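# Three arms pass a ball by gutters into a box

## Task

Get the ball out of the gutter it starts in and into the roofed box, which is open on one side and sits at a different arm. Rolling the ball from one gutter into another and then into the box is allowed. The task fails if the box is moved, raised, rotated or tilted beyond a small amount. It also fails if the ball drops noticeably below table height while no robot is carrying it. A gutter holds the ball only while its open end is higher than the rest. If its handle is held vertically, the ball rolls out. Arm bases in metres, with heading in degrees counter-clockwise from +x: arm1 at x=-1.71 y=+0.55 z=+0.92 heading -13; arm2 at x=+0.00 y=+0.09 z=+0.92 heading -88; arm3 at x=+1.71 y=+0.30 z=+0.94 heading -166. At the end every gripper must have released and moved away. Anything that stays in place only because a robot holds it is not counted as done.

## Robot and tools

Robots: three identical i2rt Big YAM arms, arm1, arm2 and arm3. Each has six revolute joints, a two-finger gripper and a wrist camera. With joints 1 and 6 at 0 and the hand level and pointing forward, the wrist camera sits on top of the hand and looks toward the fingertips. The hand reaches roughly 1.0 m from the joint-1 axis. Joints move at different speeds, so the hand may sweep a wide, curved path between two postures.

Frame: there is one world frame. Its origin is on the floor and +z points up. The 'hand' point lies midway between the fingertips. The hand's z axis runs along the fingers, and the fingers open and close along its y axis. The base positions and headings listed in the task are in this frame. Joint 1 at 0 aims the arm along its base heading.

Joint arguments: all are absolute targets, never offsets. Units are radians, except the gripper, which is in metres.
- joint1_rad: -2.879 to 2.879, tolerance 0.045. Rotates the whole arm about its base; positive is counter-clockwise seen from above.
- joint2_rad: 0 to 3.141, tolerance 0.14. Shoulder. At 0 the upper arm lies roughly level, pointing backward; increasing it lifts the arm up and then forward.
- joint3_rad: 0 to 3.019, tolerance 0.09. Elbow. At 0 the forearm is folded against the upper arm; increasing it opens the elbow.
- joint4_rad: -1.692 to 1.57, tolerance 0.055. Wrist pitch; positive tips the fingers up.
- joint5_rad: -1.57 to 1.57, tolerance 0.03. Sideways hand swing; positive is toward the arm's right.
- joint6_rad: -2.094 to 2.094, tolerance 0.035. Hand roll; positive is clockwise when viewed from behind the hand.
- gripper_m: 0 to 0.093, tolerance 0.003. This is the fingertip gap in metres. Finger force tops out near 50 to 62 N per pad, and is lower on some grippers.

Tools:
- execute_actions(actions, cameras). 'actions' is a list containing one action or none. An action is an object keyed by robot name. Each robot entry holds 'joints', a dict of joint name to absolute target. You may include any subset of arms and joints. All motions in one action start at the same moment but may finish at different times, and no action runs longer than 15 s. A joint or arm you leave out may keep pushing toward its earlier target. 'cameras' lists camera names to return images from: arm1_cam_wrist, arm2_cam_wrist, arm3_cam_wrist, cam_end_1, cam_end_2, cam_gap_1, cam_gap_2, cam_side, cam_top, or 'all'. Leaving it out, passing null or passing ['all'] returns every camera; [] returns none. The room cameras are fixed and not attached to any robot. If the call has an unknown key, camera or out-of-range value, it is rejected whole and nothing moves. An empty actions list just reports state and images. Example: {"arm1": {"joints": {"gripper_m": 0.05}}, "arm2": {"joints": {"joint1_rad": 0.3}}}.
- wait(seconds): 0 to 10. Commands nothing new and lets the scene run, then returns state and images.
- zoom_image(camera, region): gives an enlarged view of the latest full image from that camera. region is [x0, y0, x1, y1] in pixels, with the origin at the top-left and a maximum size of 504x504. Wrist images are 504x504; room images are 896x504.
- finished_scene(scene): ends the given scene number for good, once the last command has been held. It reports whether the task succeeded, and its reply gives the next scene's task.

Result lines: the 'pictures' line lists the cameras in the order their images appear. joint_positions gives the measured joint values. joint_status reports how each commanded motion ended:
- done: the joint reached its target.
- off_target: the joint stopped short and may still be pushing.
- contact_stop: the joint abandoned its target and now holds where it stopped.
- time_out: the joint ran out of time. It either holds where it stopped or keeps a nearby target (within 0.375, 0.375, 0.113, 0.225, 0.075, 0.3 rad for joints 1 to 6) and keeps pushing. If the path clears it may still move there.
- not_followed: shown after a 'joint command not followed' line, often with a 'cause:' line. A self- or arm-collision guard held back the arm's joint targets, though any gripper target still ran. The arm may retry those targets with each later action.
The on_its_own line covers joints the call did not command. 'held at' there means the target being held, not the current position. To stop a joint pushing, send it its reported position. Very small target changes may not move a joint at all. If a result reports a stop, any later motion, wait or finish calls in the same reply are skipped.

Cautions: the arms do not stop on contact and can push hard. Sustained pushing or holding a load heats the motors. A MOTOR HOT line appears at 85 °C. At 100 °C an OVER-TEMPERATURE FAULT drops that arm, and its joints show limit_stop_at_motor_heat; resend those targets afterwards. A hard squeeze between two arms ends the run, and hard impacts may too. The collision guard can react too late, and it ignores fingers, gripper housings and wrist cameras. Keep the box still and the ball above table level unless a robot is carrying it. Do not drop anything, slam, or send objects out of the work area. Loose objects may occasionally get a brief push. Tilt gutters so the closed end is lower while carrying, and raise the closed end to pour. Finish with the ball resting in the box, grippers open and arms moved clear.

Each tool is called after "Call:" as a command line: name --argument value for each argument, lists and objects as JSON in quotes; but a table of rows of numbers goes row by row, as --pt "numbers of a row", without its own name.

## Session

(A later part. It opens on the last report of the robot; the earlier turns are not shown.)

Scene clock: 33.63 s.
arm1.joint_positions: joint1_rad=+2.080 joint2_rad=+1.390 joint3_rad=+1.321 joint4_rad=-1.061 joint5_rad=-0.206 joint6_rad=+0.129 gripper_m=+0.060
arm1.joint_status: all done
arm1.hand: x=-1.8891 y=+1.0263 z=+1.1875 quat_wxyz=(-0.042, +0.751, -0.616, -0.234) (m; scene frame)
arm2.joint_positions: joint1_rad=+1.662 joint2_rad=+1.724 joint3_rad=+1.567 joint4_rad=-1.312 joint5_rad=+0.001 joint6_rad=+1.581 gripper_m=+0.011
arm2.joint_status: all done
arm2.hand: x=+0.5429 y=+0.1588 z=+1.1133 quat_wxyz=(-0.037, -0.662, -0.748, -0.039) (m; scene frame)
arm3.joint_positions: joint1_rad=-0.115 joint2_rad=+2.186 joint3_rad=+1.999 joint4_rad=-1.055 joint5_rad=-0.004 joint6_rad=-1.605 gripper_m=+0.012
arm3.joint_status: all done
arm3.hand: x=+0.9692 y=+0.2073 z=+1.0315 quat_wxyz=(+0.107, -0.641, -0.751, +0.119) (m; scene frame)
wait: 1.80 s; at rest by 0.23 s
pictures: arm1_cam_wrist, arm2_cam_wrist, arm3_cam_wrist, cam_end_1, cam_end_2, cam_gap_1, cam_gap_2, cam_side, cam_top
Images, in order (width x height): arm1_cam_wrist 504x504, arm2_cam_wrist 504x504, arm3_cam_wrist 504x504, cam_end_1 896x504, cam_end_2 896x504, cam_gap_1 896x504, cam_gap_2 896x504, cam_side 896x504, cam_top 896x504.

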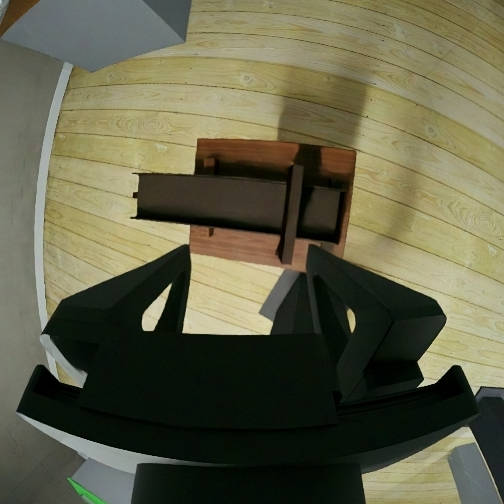

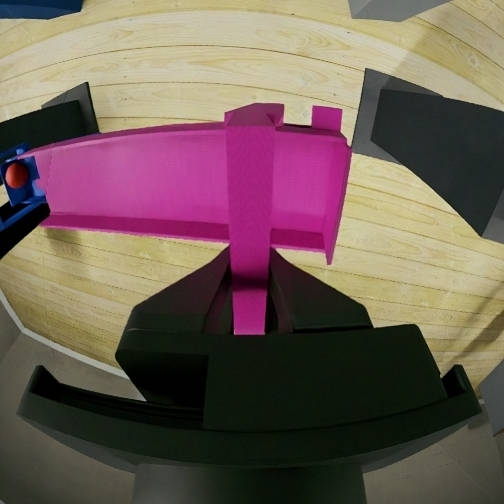

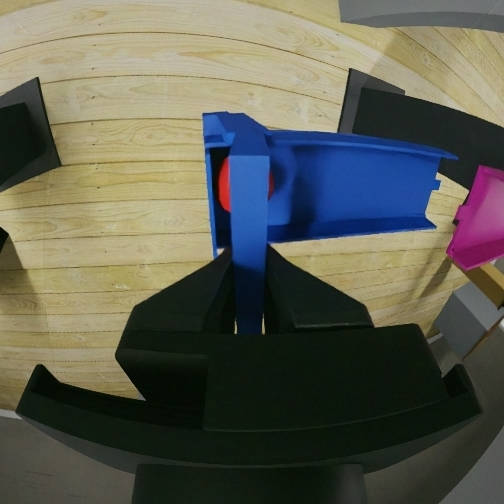

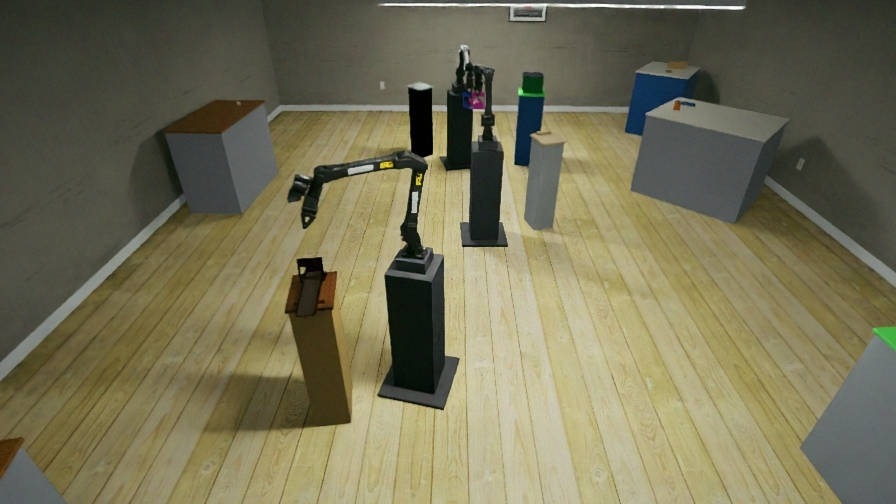

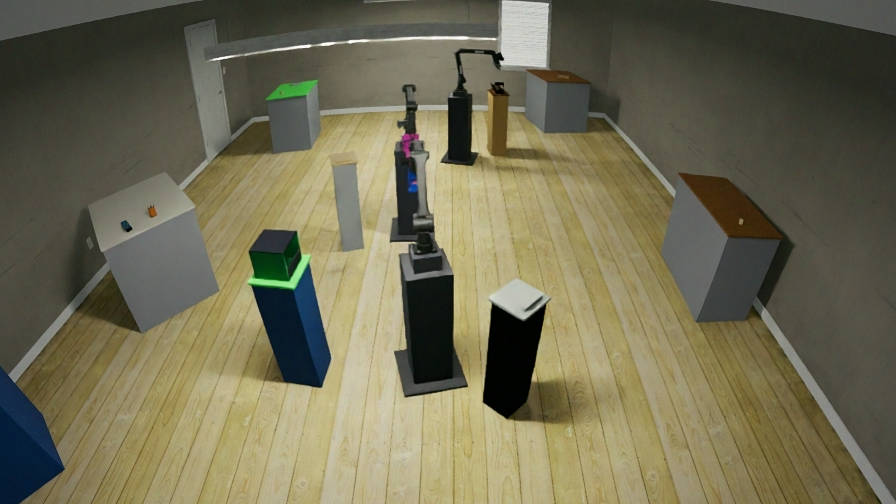

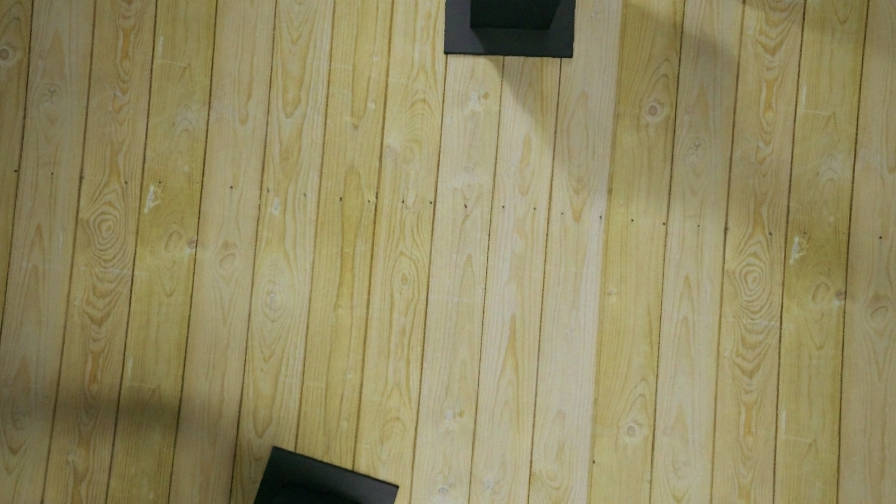

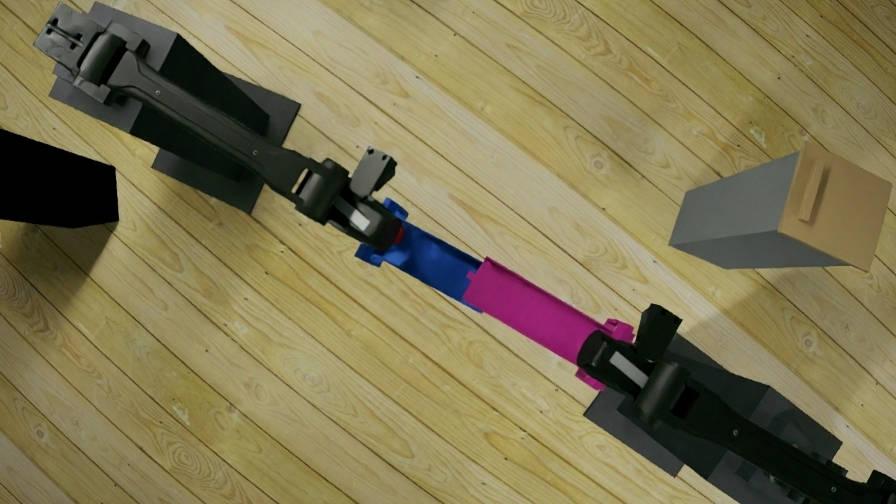

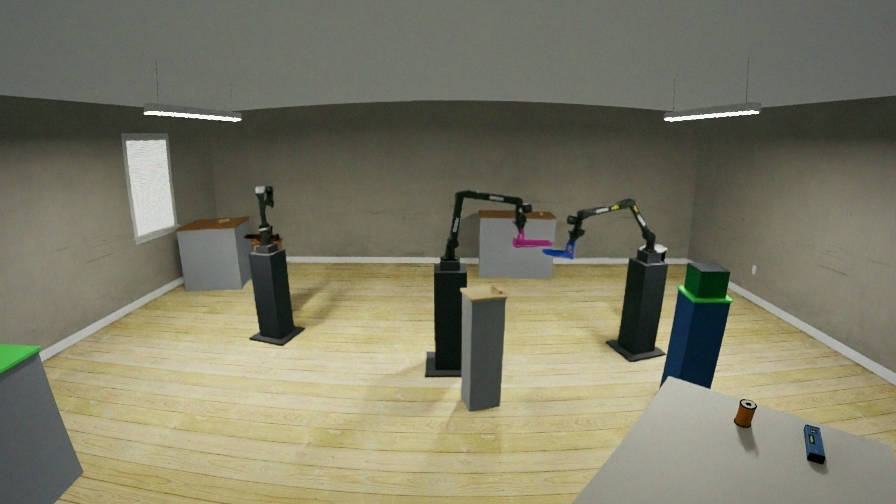

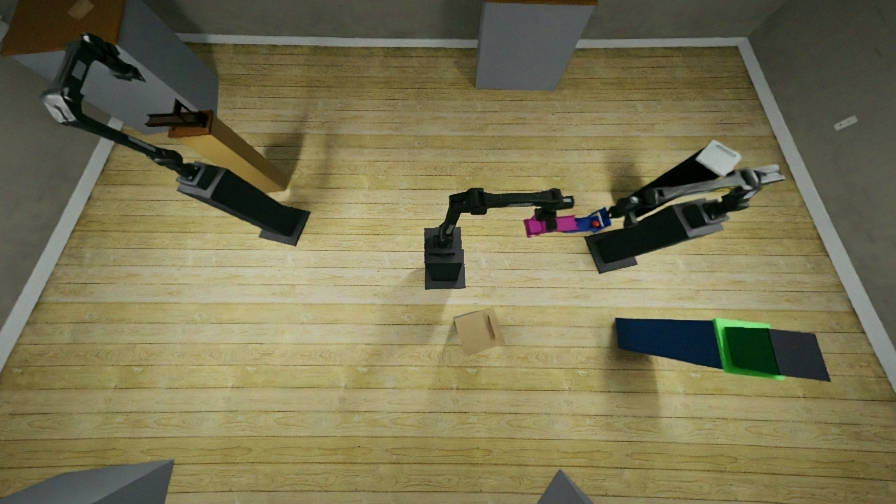

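Call:
execute_actions --actions '[{"arm2": {"joints": {"joint1_rad": 1.35, "joint2_rad": 1.58}}, "arm3": {"joints": {"joint3_rad": 2.0}}}]' --cameras '["cam_gap_2"]'

Scene clock: 35.23 s.
arm1.joint_positions: joint1_rad=+2.080 joint2_rad=+1.390 joint3_rad=+1.321 joint4_rad=-1.061 joint5_rad=-0.206 joint6_rad=+0.129 gripper_m=+0.060
arm1.joint_status: not commanded
arm1.hand: x=-1.8891 y=+1.0263 z=+1.1875 quat_wxyz=(-0.042, +0.751, -0.616, -0.234) (m; scene frame)
arm2.joint_positions: joint1_rad=+1.348 joint2_rad=+1.583 joint3_rad=+1.567 joint4_rad=-1.313 joint5_rad=+0.007 joint6_rad=+1.581 gripper_m=+0.011
arm2.joint_status: all done
arm2.hand: x=+0.5244 y=-0.0107 z=+1.1870 quat_wxyz=(-0.097, -0.766, -0.631, -0.076) (m; scene frame)
arm3.joint_positions: joint1_rad=-0.115 joint2_rad=+2.186 joint3_rad=+1.999 joint4_rad=-1.055 joint5_rad=-0.004 joint6_rad=-1.605 gripper_m=+0.012
arm3.joint_status: all done
arm3.hand: x=+0.9692 y=+0.2073 z=+1.0315 quat_wxyz=(+0.107, -0.641, -0.751, +0.119) (m; scene frame)
pictures: cam_gap_2
Images, in order (width x height): cam_gap_2 896x504.

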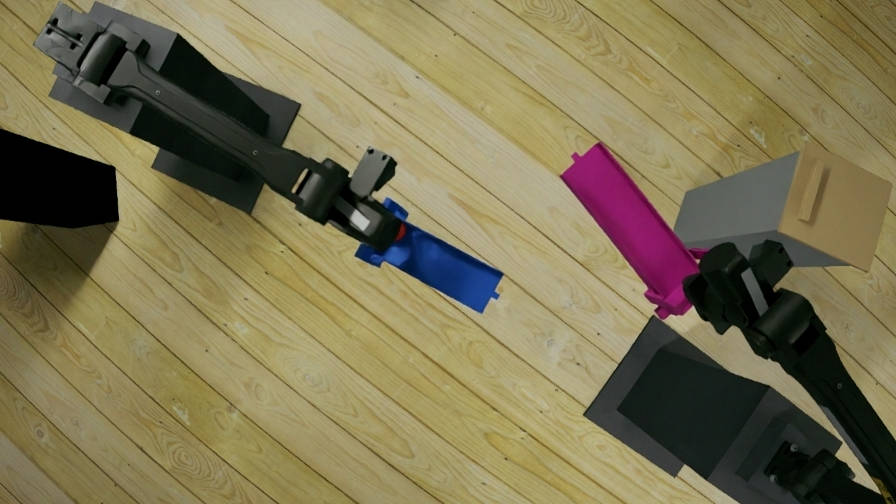

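Call:
execute_actions --actions '[{"arm2": {"joints": {"joint1_rad": 0.208, "joint3_rad": 1.51, "joint5_rad": -0.204}}, "arm3": {"joints": {"joint1_rad": 1.432, "joint2_rad": 1.18, "joint3_rad": 1.09, "joint4_rad": -0.85, "joint6_rad": -1.57}}}]' --cameras '["arm3_cam_wrist", "cam_end_2"]'

Scene clock: 37.97 s.
arm1.joint_positions: joint1_rad=+2.080 joint2_rad=+1.390 joint3_rad=+1.321 joint4_rad=-1.061 joint5_rad=-0.206 joint6_rad=+0.129 gripper_m=+0.060
arm1.joint_status: not commanded
arm1.hand: x=-1.8891 y=+1.0263 z=+1.1875 quat_wxyz=(-0.042, +0.751, -0.616, -0.234) (m; scene frame)
arm2.joint_positions: joint1_rad=+0.203 joint2_rad=+1.587 joint3_rad=+1.504 joint4_rad=-1.314 joint5_rad=-0.199 joint6_rad=+1.582 gripper_m=+0.011
arm2.joint_status: all done
arm2.hand: x=+0.1565 y=-0.4076 z=+1.1604 quat_wxyz=(-0.075, -0.983, -0.124, -0.112) (m; scene frame)
arm3.joint_positions: joint1_rad=+1.438 joint2_rad=+1.190 joint3_rad=+1.089 joint4_rad=-0.856 joint5_rad=-0.009 joint6_rad=-1.574 gripper_m=+0.012
arm3.joint_status: all done
arm3.hand: x=+1.7628 y=-0.1641 z=+1.2072 quat_wxyz=(-0.023, +0.052, -0.952, +0.300) (m; scene frame)
pictures: arm3_cam_wrist, cam_end_2
Images, in order (width x height): arm3_cam_wrist 504x504, cam_end_2 896x504.

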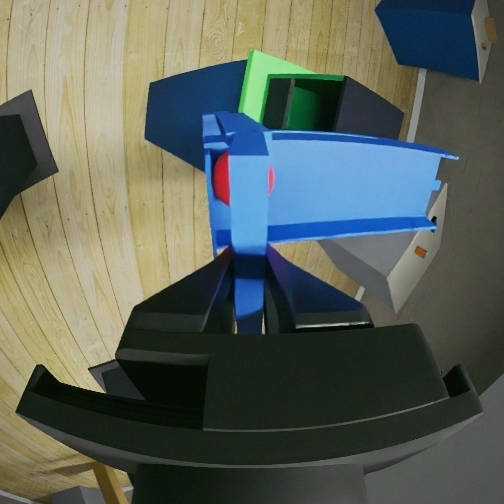

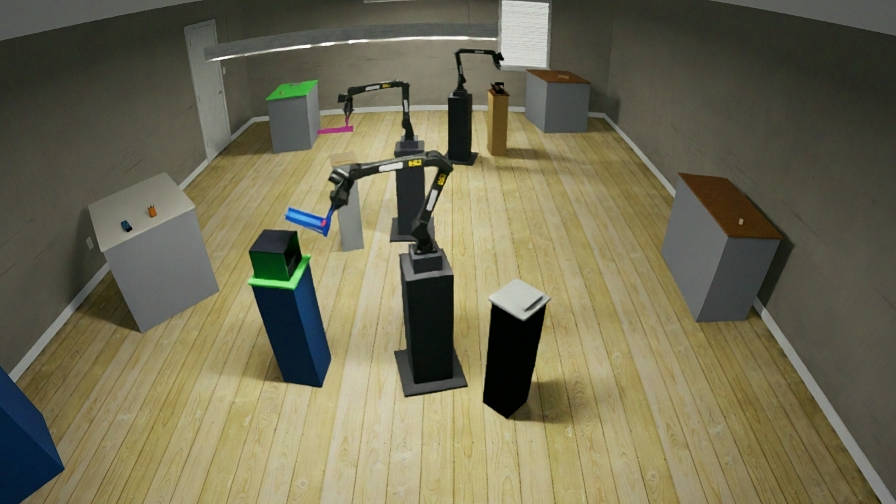

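Call:
execute_actions --actions '[{"arm2": {"joints": {"joint2_rad": 1.78, "joint4_rad": -1.13, "joint6_rad": -0.075}}, "arm3": {"joints": {"joint2_rad": 1.40, "joint3_rad": 1.035, "joint4_rad": -0.965}}}]' --cameras '["arm3_cam_wrist", "cam_end_2", "arm2_cam_wrist"]'

Scene clock: 40.77 s.
arm1.joint_positions: joint1_rad=+2.080 joint2_rad=+1.390 joint3_rad=+1.321 joint4_rad=-1.061 joint5_rad=-0.206 joint6_rad=+0.129 gripper_m=+0.060
arm1.joint_status: not commanded
arm1.hand: x=-1.8891 y=+1.0263 z=+1.1875 quat_wxyz=(-0.042, +0.751, -0.616, -0.234) (m; scene frame)
arm2.joint_positions: joint1_rad=+0.203 joint2_rad=+1.813 joint3_rad=+1.494 joint4_rad=-1.142 joint5_rad=-0.199 joint6_rad=-0.068 gripper_m=+0.011
arm2.joint_status: all done
arm2.hand: x=+0.1692 y=-0.4560 z=+1.0442 quat_wxyz=(-0.109, -0.580, -0.806, -0.042) (m; scene frame)
arm3.joint_positions: joint1_rad=+1.438 joint2_rad=+1.423 joint3_rad=+1.024 joint4_rad=-0.966 joint5_rad=-0.008 joint6_rad=-1.574 gripper_m=+0.012
arm3.joint_status: all done
arm3.hand: x=+1.7606 y=-0.1332 z=+1.0655 quat_wxyz=(-0.013, +0.054, -0.993, +0.101) (m; scene frame)
pictures: arm2_cam_wrist, arm3_cam_wrist, cam_end_2
Images, in order (width x height): arm2_cam_wrist 504x504, arm3_cam_wrist 504x504, cam_end_2 896x504.

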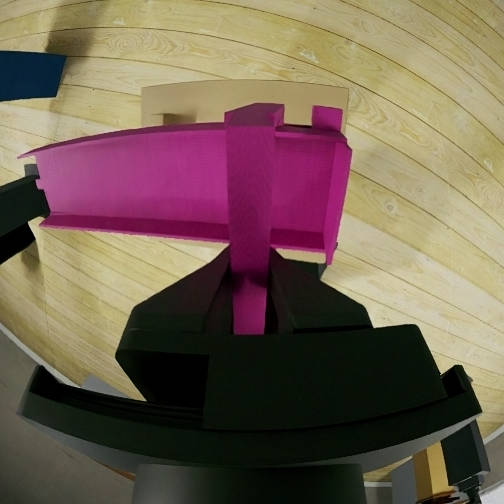

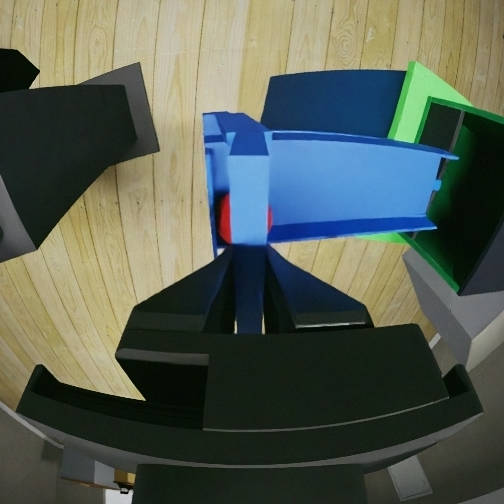

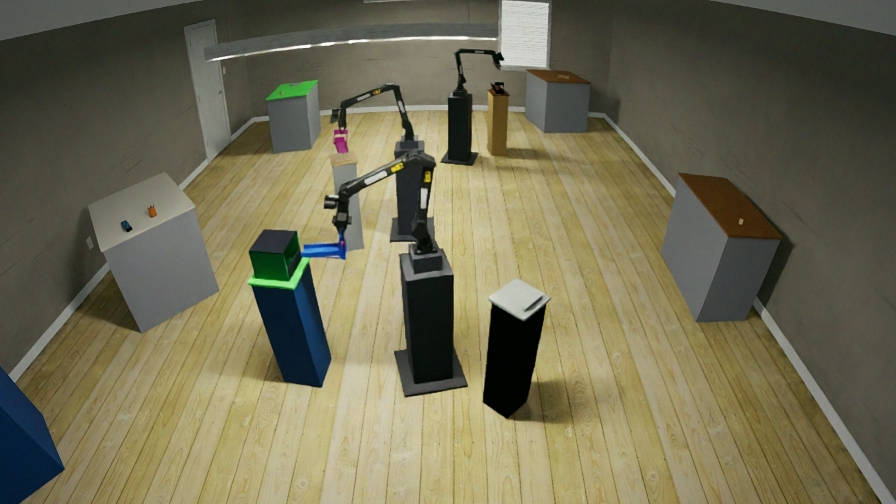

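Call:
zoom_image --camera "arm3_cam_wrist" --region '[380, 50, 504, 174]'

Call:
zoom_image --camera "arm3_cam_wrist" --region '[380, 190, 504, 314]'

Region (380, 50, 504, 174) of arm3_cam_wrist's 504x504 image, scaled by 4.065, with more detail than that image has.

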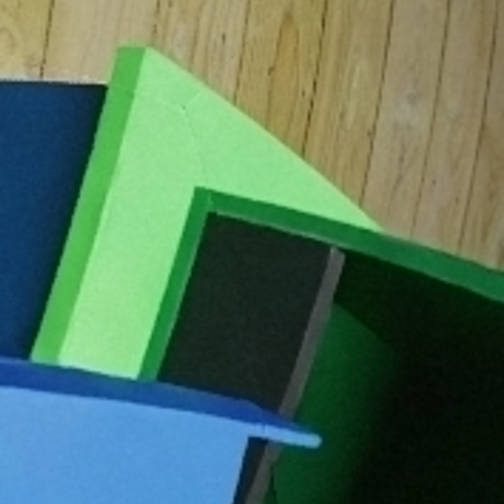

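Region (380, 190, 504, 314) of arm3_cam_wrist's 504x504 image, scaled by 4.065, with more detail than that image has.

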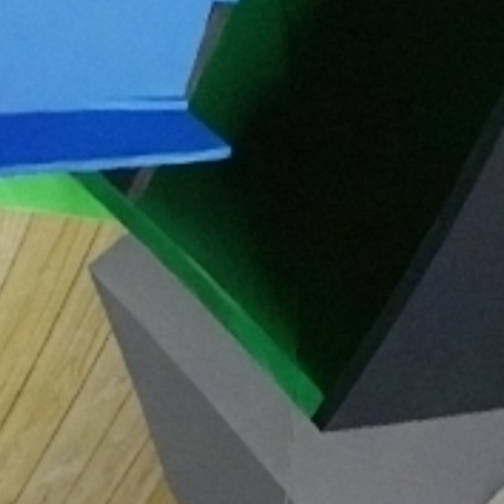

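Call:
execute_actions --actions '[{"arm2": {"joints": {"joint2_rad": 1.935}}, "arm3": {"joints": {"joint2_rad": 1.48, "joint3_rad": 1.195}}}]' --cameras '["arm3_cam_wrist", "cam_end_2", "arm2_cam_wrist"]'

Scene clock: 42.60 s.
arm1.joint_positions: joint1_rad=+2.080 joint2_rad=+1.390 joint3_rad=+1.321 joint4_rad=-1.061 joint5_rad=-0.206 joint6_rad=+0.129 gripper_m=+0.060
arm1.joint_status: not commanded
arm1.hand: x=-1.8891 y=+1.0263 z=+1.1875 quat_wxyz=(-0.042, +0.751, -0.616, -0.234) (m; scene frame)
arm2.joint_positions: joint1_rad=+0.203 joint2_rad=+1.957 joint3_rad=+1.494 joint4_rad=-1.138 joint5_rad=-0.199 joint6_rad=-0.068 gripper_m=+0.011
arm2.joint_status: all done
arm2.hand: x=+0.1683 y=-0.4504 z=+0.9658 quat_wxyz=(-0.056, -0.586, -0.804, -0.087) (m; scene frame)
arm3.joint_positions: joint1_rad=+1.438 joint2_rad=+1.493 joint3_rad=+1.125 joint4_rad=-0.967 joint5_rad=-0.008 joint6_rad=-1.574 gripper_m=+0.012
arm3.joint_status: all done
arm3.hand: x=+1.7645 y=-0.1717 z=+1.0764 quat_wxyz=(-0.014, +0.054, -0.992, +0.116) (m; scene frame)
pictures: arm2_cam_wrist, arm3_cam_wrist, cam_end_2
Images, in order (width x height): arm2_cam_wrist 504x504, arm3_cam_wrist 504x504, cam_end_2 896x504.

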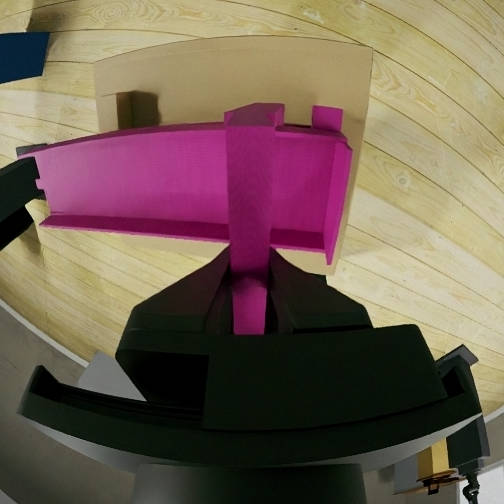

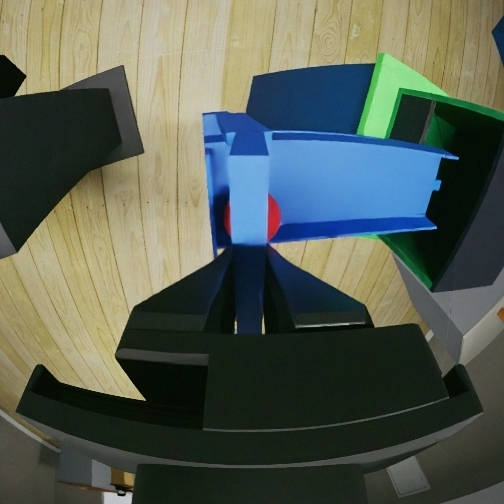

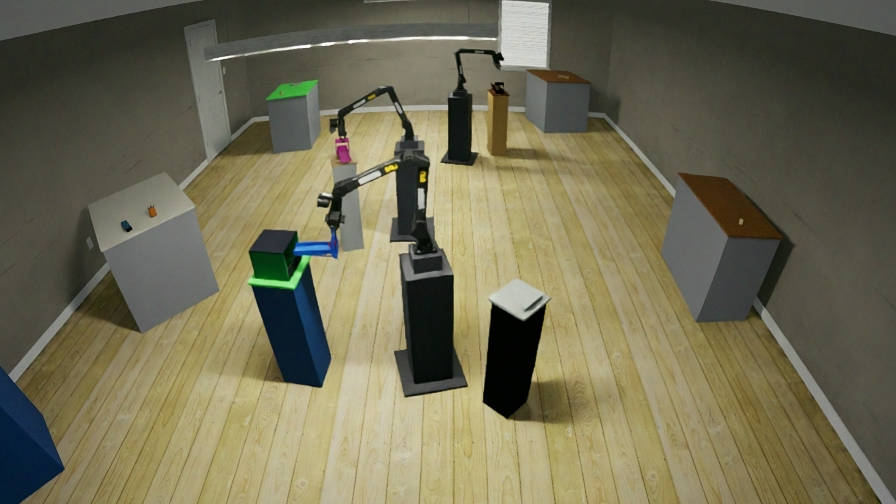

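Call:
execute_actions --actions '[{"arm2": {"joints": {"joint2_rad": 1.96}}, "arm3": {"joints": {"joint2_rad": 1.61, "joint3_rad": 1.347, "joint4_rad": -1.035}}}]' --cameras '["arm3_cam_wrist", "cam_end_2"]'

Scene clock: 43.67 s.
arm1.joint_positions: joint1_rad=+2.080 joint2_rad=+1.390 joint3_rad=+1.321 joint4_rad=-1.061 joint5_rad=-0.206 joint6_rad=+0.129 gripper_m=+0.060
arm1.joint_status: not commanded
arm1.hand: x=-1.8891 y=+1.0263 z=+1.1875 quat_wxyz=(-0.042, +0.751, -0.616, -0.234) (m; scene frame)
arm2.joint_positions: joint1_rad=+0.203 joint2_rad=+1.957 joint3_rad=+1.494 joint4_rad=-1.138 joint5_rad=-0.199 joint6_rad=-0.068 gripper_m=+0.011
arm2.joint_status: all done
arm2.hand: x=+0.1683 y=-0.4504 z=+0.9658 quat_wxyz=(-0.056, -0.586, -0.804, -0.087) (m; scene frame)
arm3.joint_positions: joint1_rad=+1.438 joint2_rad=+1.620 joint3_rad=+1.272 joint4_rad=-1.032 joint5_rad=-0.008 joint6_rad=-1.573 gripper_m=+0.012
arm3.joint_status: all done
arm3.hand: x=+1.7688 y=-0.2115 z=+1.0733 quat_wxyz=(-0.013, +0.054, -0.994, +0.094) (m; scene frame)
pictures: arm3_cam_wrist, cam_end_2
Images, in order (width x height): arm3_cam_wrist 504x504, cam_end_2 896x504.

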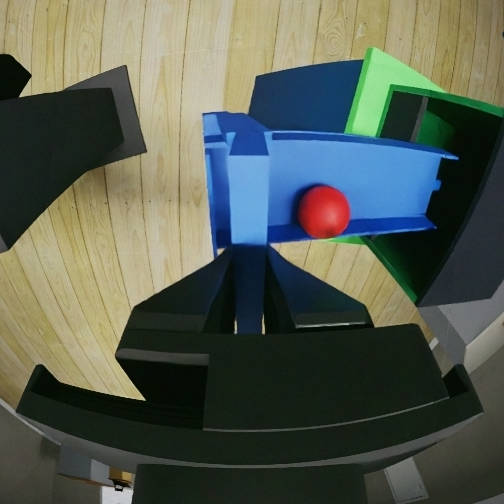

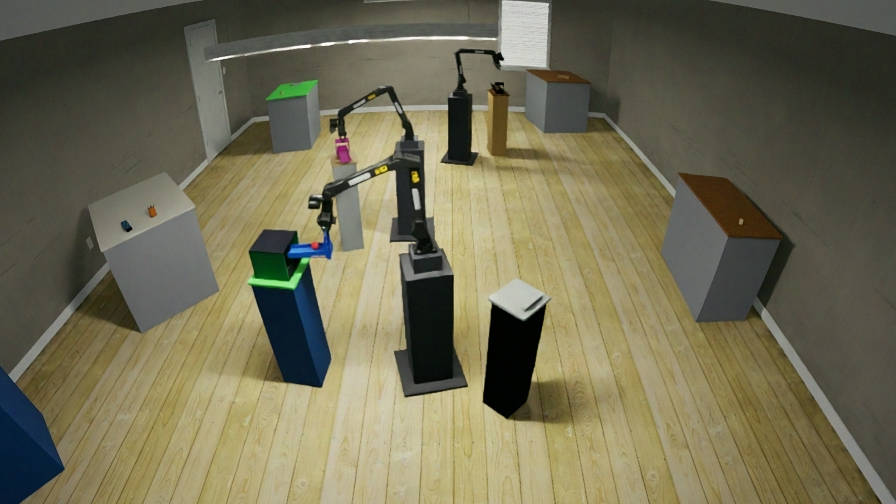

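Call:
execute_actions --actions '[{"arm2": {"joints": {"joint2_rad": 1.985}}, "arm3": {"joints": {"joint2_rad": 1.655, "joint3_rad": 1.425, "joint4_rad": -1.13}}}]' --cameras '["arm3_cam_wrist", "cam_end_2"]'

Scene clock: 44.57 s.
arm1.joint_positions: joint1_rad=+2.080 joint2_rad=+1.390 joint3_rad=+1.321 joint4_rad=-1.061 joint5_rad=-0.206 joint6_rad=+0.129 gripper_m=+0.060
arm1.joint_status: not commanded
arm1.hand: x=-1.8891 y=+1.0263 z=+1.1875 quat_wxyz=(-0.042, +0.751, -0.616, -0.234) (m; scene frame)
arm2.joint_positions: joint1_rad=+0.202 joint2_rad=+1.969 joint3_rad=+1.494 joint4_rad=-1.138 joint5_rad=-0.199 joint6_rad=-0.068 gripper_m=+0.011
arm2.joint_status: all done
arm2.hand: x=+0.1678 y=-0.4494 z=+0.9594 quat_wxyz=(-0.051, -0.587, -0.803, -0.090) (m; scene frame)
arm3.joint_positions: joint1_rad=+1.438 joint2_rad=+1.655 joint3_rad=+1.346 joint4_rad=-1.127 joint5_rad=-0.008 joint6_rad=-1.573 gripper_m=+0.012
arm3.joint_status: all done
arm3.hand: x=+1.7692 y=-0.2159 z=+1.0817 quat_wxyz=(-0.011, +0.054, -0.996, +0.066) (m; scene frame)
pictures: arm3_cam_wrist, cam_end_2
Images, in order (width x height): arm3_cam_wrist 504x504, cam_end_2 896x504.

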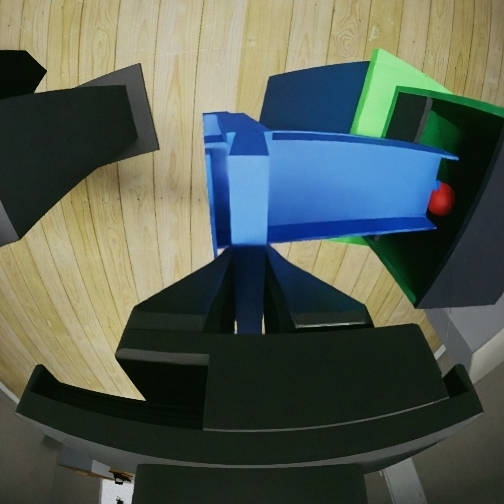

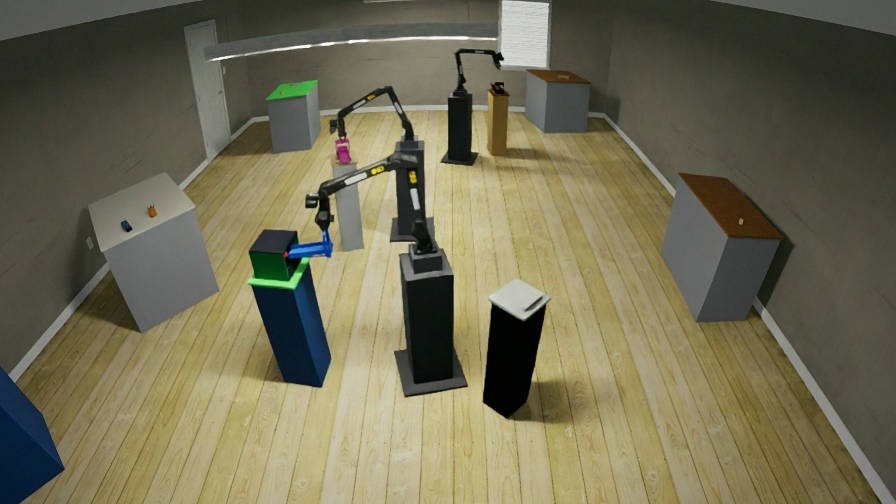

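Call:
execute_actions --actions '[{"arm2": {"joints": {"gripper_m": 0.06, "joint2_rad": 1.965}}, "arm3": {"joints": {"joint2_rad": 1.605, "joint3_rad": 1.38, "joint4_rad": -1.34}}}]' --cameras '["arm3_cam_wrist", "cam_end_2"]'

Scene clock: 45.63 s.
arm1.joint_positions: joint1_rad=+2.080 joint2_rad=+1.390 joint3_rad=+1.321 joint4_rad=-1.061 joint5_rad=-0.206 joint6_rad=+0.129 gripper_m=+0.060
arm1.joint_status: not commanded
arm1.hand: x=-1.8891 y=+1.0263 z=+1.1875 quat_wxyz=(-0.042, +0.751, -0.616, -0.234) (m; scene frame)
arm2.joint_positions: joint1_rad=+0.202 joint2_rad=+1.969 joint3_rad=+1.494 joint4_rad=-1.138 joint5_rad=-0.200 joint6_rad=-0.068 gripper_m=+0.060
arm2.joint_status: all done
arm2.hand: x=+0.1680 y=-0.4494 z=+0.9594 quat_wxyz=(-0.052, -0.587, -0.803, -0.091) (m; scene frame)
arm3.joint_positions: joint1_rad=+1.438 joint2_rad=+1.623 joint3_rad=+1.346 joint4_rad=-1.333 joint5_rad=-0.008 joint6_rad=-1.573 gripper_m=+0.012
arm3.joint_status: all done
arm3.hand: x=+1.7637 y=-0.1652 z=+1.0945 quat_wxyz=(-0.007, +0.054, -0.998, -0.021) (m; scene frame)
pictures: arm3_cam_wrist, cam_end_2
Images, in order (width x height): arm3_cam_wrist 504x504, cam_end_2 896x504.

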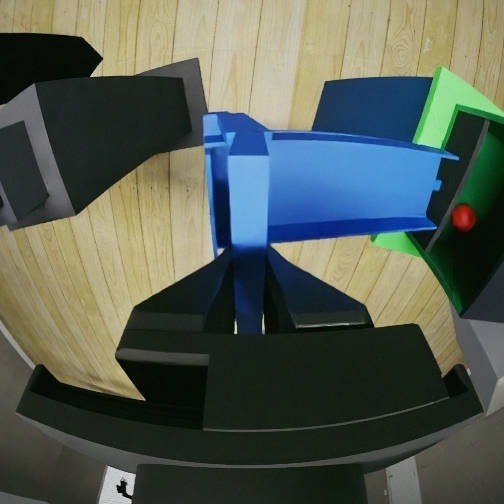

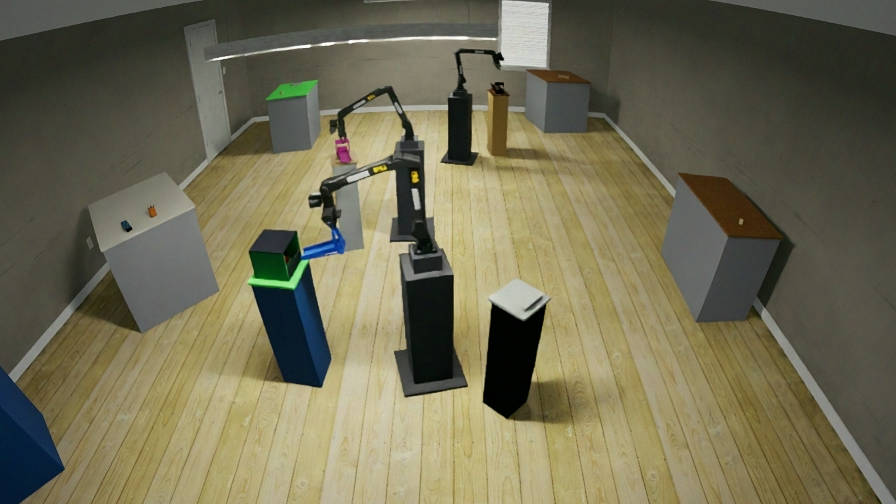

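Call:
execute_actions --actions '[{"arm2": {"joints": {"joint2_rad": 1.6}}, "arm3": {"joints": {"joint1_rad": 0.9, "joint2_rad": 1.5, "joint3_rad": 1.2, "joint6_rad": -1.25}}}]' --cameras '["cam_end_2"]'

Call:
execute_actions --actions '[{"arm3": {"joints": {"joint1_rad": -2.268, "joint2_rad": 1.5, "joint3_rad": 1.05, "joint4_rad": -0.738, "joint5_rad": 0.062, "joint6_rad": -1.25}}}]' --cameras '["cam_end_2", "arm3_cam_wrist"]'

Scene clock: 47.60 s.
arm1.joint_positions: joint1_rad=+2.080 joint2_rad=+1.390 joint3_rad=+1.321 joint4_rad=-1.061 joint5_rad=-0.206 joint6_rad=+0.129 gripper_m=+0.060
arm1.joint_status: not commanded
arm1.hand: x=-1.8891 y=+1.0263 z=+1.1875 quat_wxyz=(-0.042, +0.751, -0.616, -0.234) (m; scene frame)
arm2.joint_positions: joint1_rad=+0.202 joint2_rad=+1.591 joint3_rad=+1.494 joint4_rad=-1.138 joint5_rad=-0.201 joint6_rad=-0.068 gripper_m=+0.060
arm2.joint_status: all done
arm2.hand: x=+0.1660 y=-0.4455 z=+1.1645 quat_wxyz=(-0.194, -0.564, -0.802, +0.030) (m; scene frame)
arm3.joint_positions: joint1_rad=+0.894 joint2_rad=+1.503 joint3_rad=+1.209 joint4_rad=-1.336 joint5_rad=-0.005 joint6_rad=-1.258 gripper_m=+0.012
arm3.joint_status: all done
arm3.hand: x=+1.5377 y=-0.0764 z=+1.0950 quat_wxyz=(-0.007, -0.367, -0.930, -0.032) (m; scene frame)
pictures: cam_end_2
Images, in order (width x height): cam_end_2 896x504.

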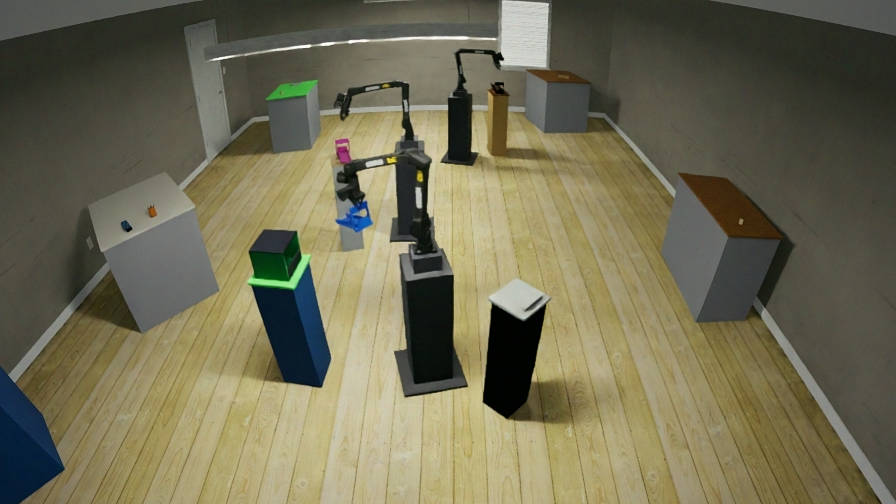

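Scene clock: 50.23 s.
arm1.joint_positions: joint1_rad=+2.080 joint2_rad=+1.390 joint3_rad=+1.321 joint4_rad=-1.061 joint5_rad=-0.206 joint6_rad=+0.129 gripper_m=+0.060
arm1.joint_status: not commanded
arm1.hand: x=-1.8891 y=+1.0263 z=+1.1875 quat_wxyz=(-0.042, +0.751, -0.616, -0.234) (m; scene frame)
arm2.joint_positions: joint1_rad=+0.202 joint2_rad=+1.591 joint3_rad=+1.494 joint4_rad=-1.138 joint5_rad=-0.201 joint6_rad=-0.068 gripper_m=+0.060
arm2.joint_status: not commanded
arm2.hand: x=+0.1660 y=-0.4455 z=+1.1645 quat_wxyz=(-0.194, -0.564, -0.802, +0.030) (m; scene frame)
arm3.joint_positions: joint1_rad=-2.274 joint2_rad=+1.506 joint3_rad=+1.046 joint4_rad=-0.744 joint5_rad=+0.062 joint6_rad=-1.254 gripper_m=+0.012
arm3.joint_status: all done
arm3.hand: x=+1.9462 y=+0.7373 z=+1.0570 quat_wxyz=(+0.182, -0.906, +0.379, -0.047) (m; scene frame)
pictures: arm3_cam_wrist, cam_end_2
Images, in order (width x height): arm3_cam_wrist 504x504, cam_end_2 896x504.

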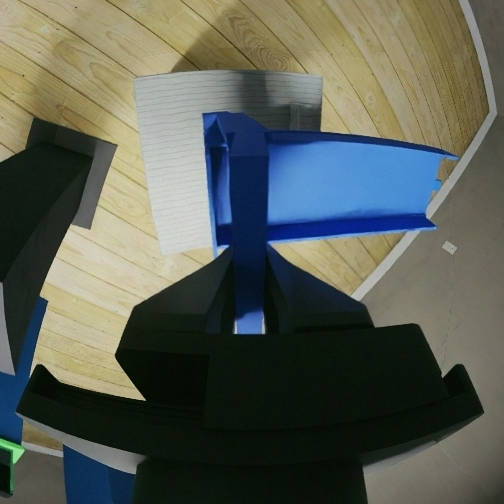

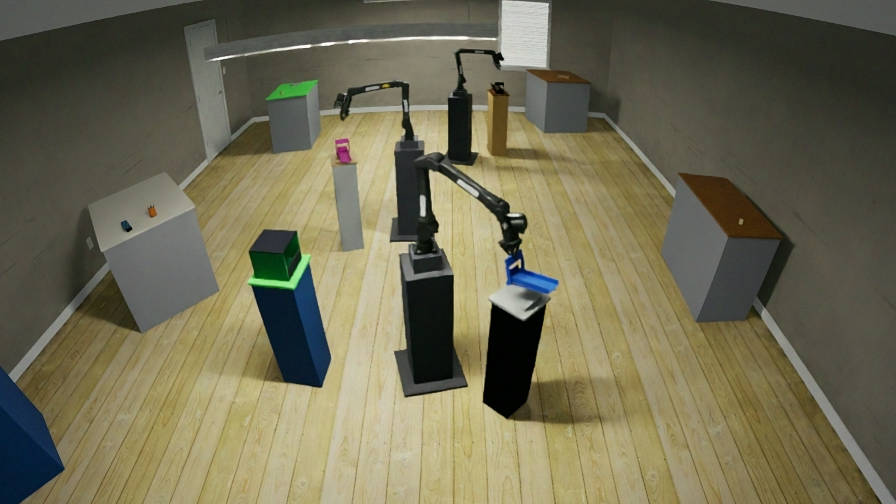

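Call:
execute_actions --actions '[{"arm3": {"joints": {"joint2_rad": 1.65}}}]' --cameras '["cam_end_2", "arm3_cam_wrist"]'

Scene clock: 51.33 s.
arm1.joint_positions: joint1_rad=+2.080 joint2_rad=+1.390 joint3_rad=+1.321 joint4_rad=-1.061 joint5_rad=-0.206 joint6_rad=+0.129 gripper_m=+0.060
arm1.joint_status: not commanded
arm1.hand: x=-1.8891 y=+1.0263 z=+1.1875 quat_wxyz=(-0.042, +0.751, -0.616, -0.234) (m; scene frame)
arm2.joint_positions: joint1_rad=+0.202 joint2_rad=+1.591 joint3_rad=+1.494 joint4_rad=-1.138 joint5_rad=-0.201 joint6_rad=-0.068 gripper_m=+0.060
arm2.joint_status: not commanded
arm2.hand: x=+0.1660 y=-0.4455 z=+1.1645 quat_wxyz=(-0.194, -0.564, -0.802, +0.030) (m; scene frame)
arm3.joint_positions: joint1_rad=-2.274 joint2_rad=+1.661 joint3_rad=+1.046 joint4_rad=-0.742 joint5_rad=+0.062 joint6_rad=-1.253 gripper_m=+0.012
arm3.joint_status: all done
arm3.hand: x=+1.9431 y=+0.7307 z=+0.9843 quat_wxyz=(+0.107, -0.917, +0.382, -0.041) (m; scene frame)
pictures: arm3_cam_wrist, cam_end_2
Images, in order (width x height): arm3_cam_wrist 504x504, cam_end_2 896x504.

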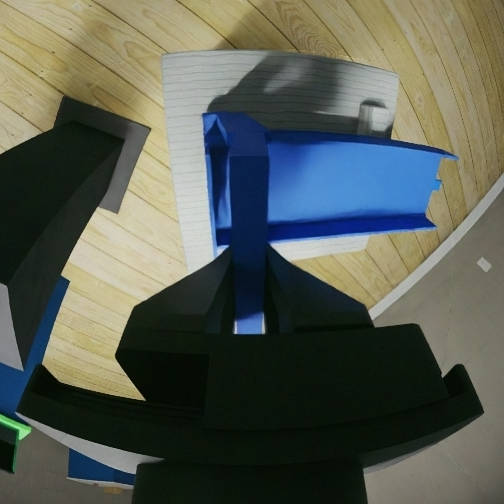

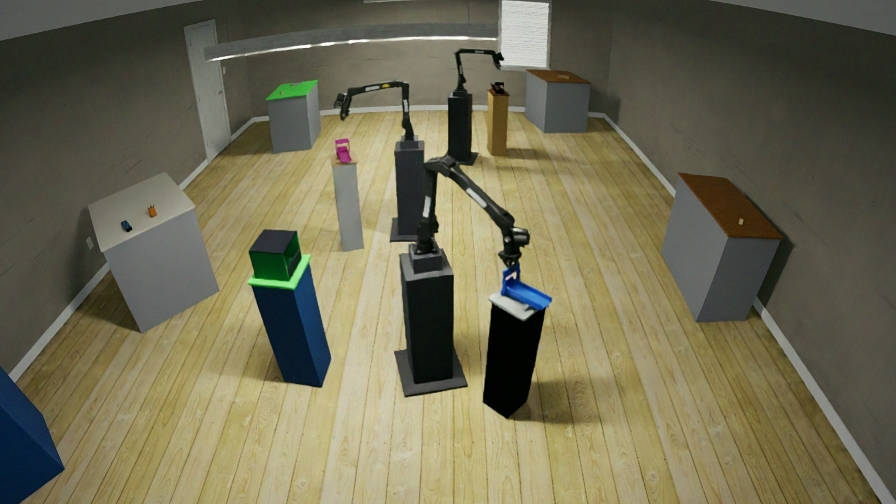

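Call:
execute_actions --actions '[{"arm3": {"joints": {"gripper_m": 0.055}}}]' --cameras '["arm3_cam_wrist"]'

Call:
execute_actions --actions '[{"arm3": {"joints": {"joint2_rad": 1.3}}}]' --cameras '["cam_end_2", "arm3_cam_wrist", "cam_top"]'

Scene clock: 52.00 s.
arm1.joint_positions: joint1_rad=+2.080 joint2_rad=+1.390 joint3_rad=+1.321 joint4_rad=-1.061 joint5_rad=-0.206 joint6_rad=+0.129 gripper_m=+0.060
arm1.joint_status: not commanded
arm1.hand: x=-1.8891 y=+1.0263 z=+1.1875 quat_wxyz=(-0.042, +0.751, -0.616, -0.234) (m; scene frame)
arm2.joint_positions: joint1_rad=+0.202 joint2_rad=+1.591 joint3_rad=+1.494 joint4_rad=-1.138 joint5_rad=-0.201 joint6_rad=-0.068 gripper_m=+0.060
arm2.joint_status: not commanded
arm2.hand: x=+0.1660 y=-0.4455 z=+1.1645 quat_wxyz=(-0.194, -0.564, -0.802, +0.030) (m; scene frame)
arm3.joint_positions: joint1_rad=-2.274 joint2_rad=+1.661 joint3_rad=+1.046 joint4_rad=-0.742 joint5_rad=+0.062 joint6_rad=-1.253 gripper_m=+0.055
arm3.joint_status: all done
arm3.hand: x=+1.9431 y=+0.7307 z=+0.9843 quat_wxyz=(+0.107, -0.917, +0.382, -0.041) (m; scene frame)
pictures: arm3_cam_wrist
Images, in order (width x height): arm3_cam_wrist 504x504.

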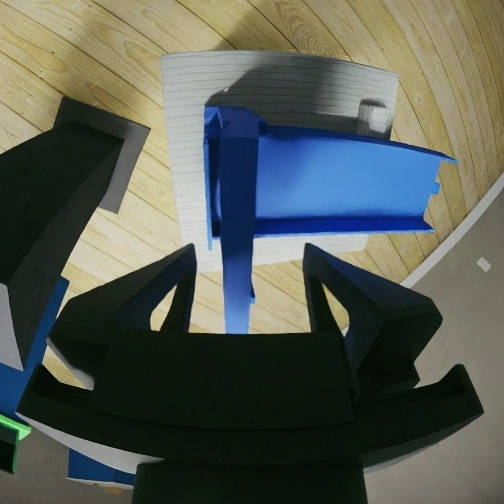

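Scene clock: 53.30 s.
arm1.joint_positions: joint1_rad=+2.080 joint2_rad=+1.390 joint3_rad=+1.321 joint4_rad=-1.061 joint5_rad=-0.206 joint6_rad=+0.129 gripper_m=+0.060
arm1.joint_status: not commanded
arm1.hand: x=-1.8891 y=+1.0263 z=+1.1875 quat_wxyz=(-0.042, +0.751, -0.616, -0.234) (m; scene frame)
arm2.joint_positions: joint1_rad=+0.202 joint2_rad=+1.591 joint3_rad=+1.494 joint4_rad=-1.138 joint5_rad=-0.201 joint6_rad=-0.068 gripper_m=+0.060
arm2.joint_status: not commanded
arm2.hand: x=+0.1660 y=-0.4455 z=+1.1645 quat_wxyz=(-0.194, -0.564, -0.802, +0.030) (m; scene frame)
arm3.joint_positions: joint1_rad=-2.274 joint2_rad=+1.289 joint3_rad=+1.046 joint4_rad=-0.742 joint5_rad=+0.062 joint6_rad=-1.253 gripper_m=+0.055
arm3.joint_status: all done
arm3.hand: x=+1.9421 y=+0.7308 z=+1.1595 quat_wxyz=(+0.288, -0.881, +0.372, -0.053) (m; scene frame)
pictures: arm3_cam_wrist, cam_end_2, cam_top
Images, in order (width x height): arm3_cam_wrist 504x504, cam_end_2 896x504, cam_top 896x504.

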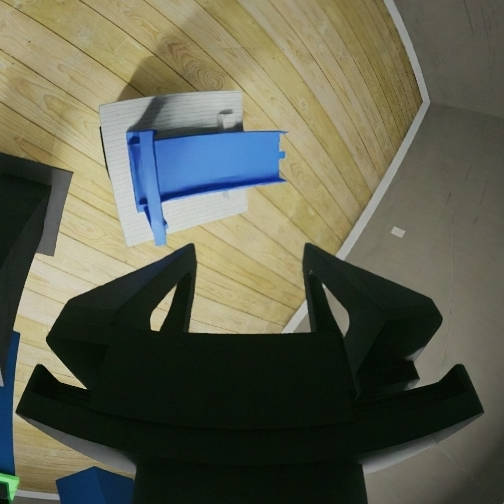

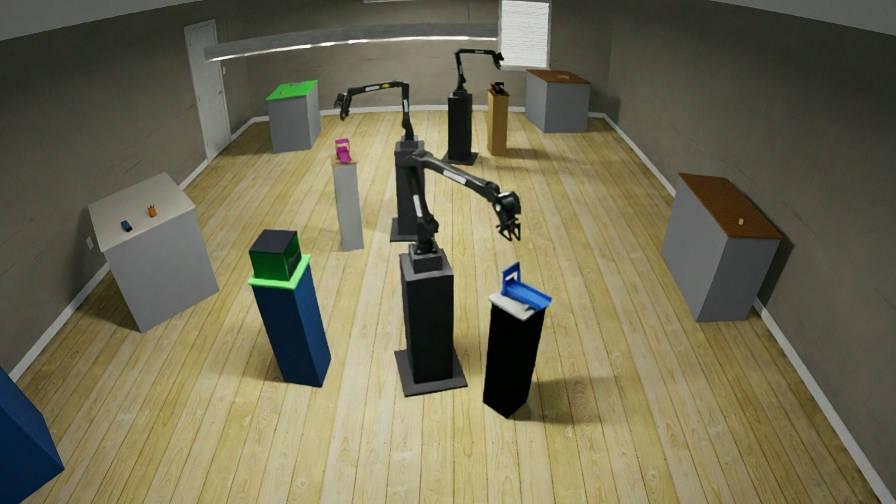

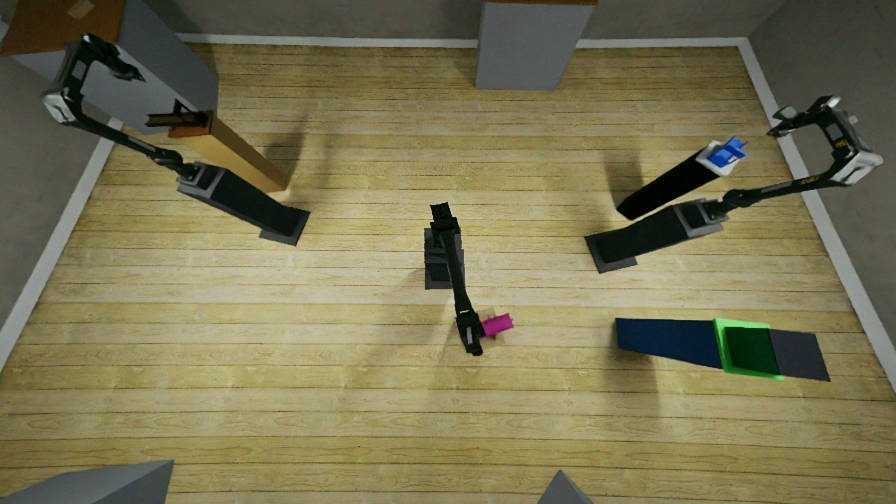

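Call:
finished_scene --scene 2

The scene is finished: the task was done.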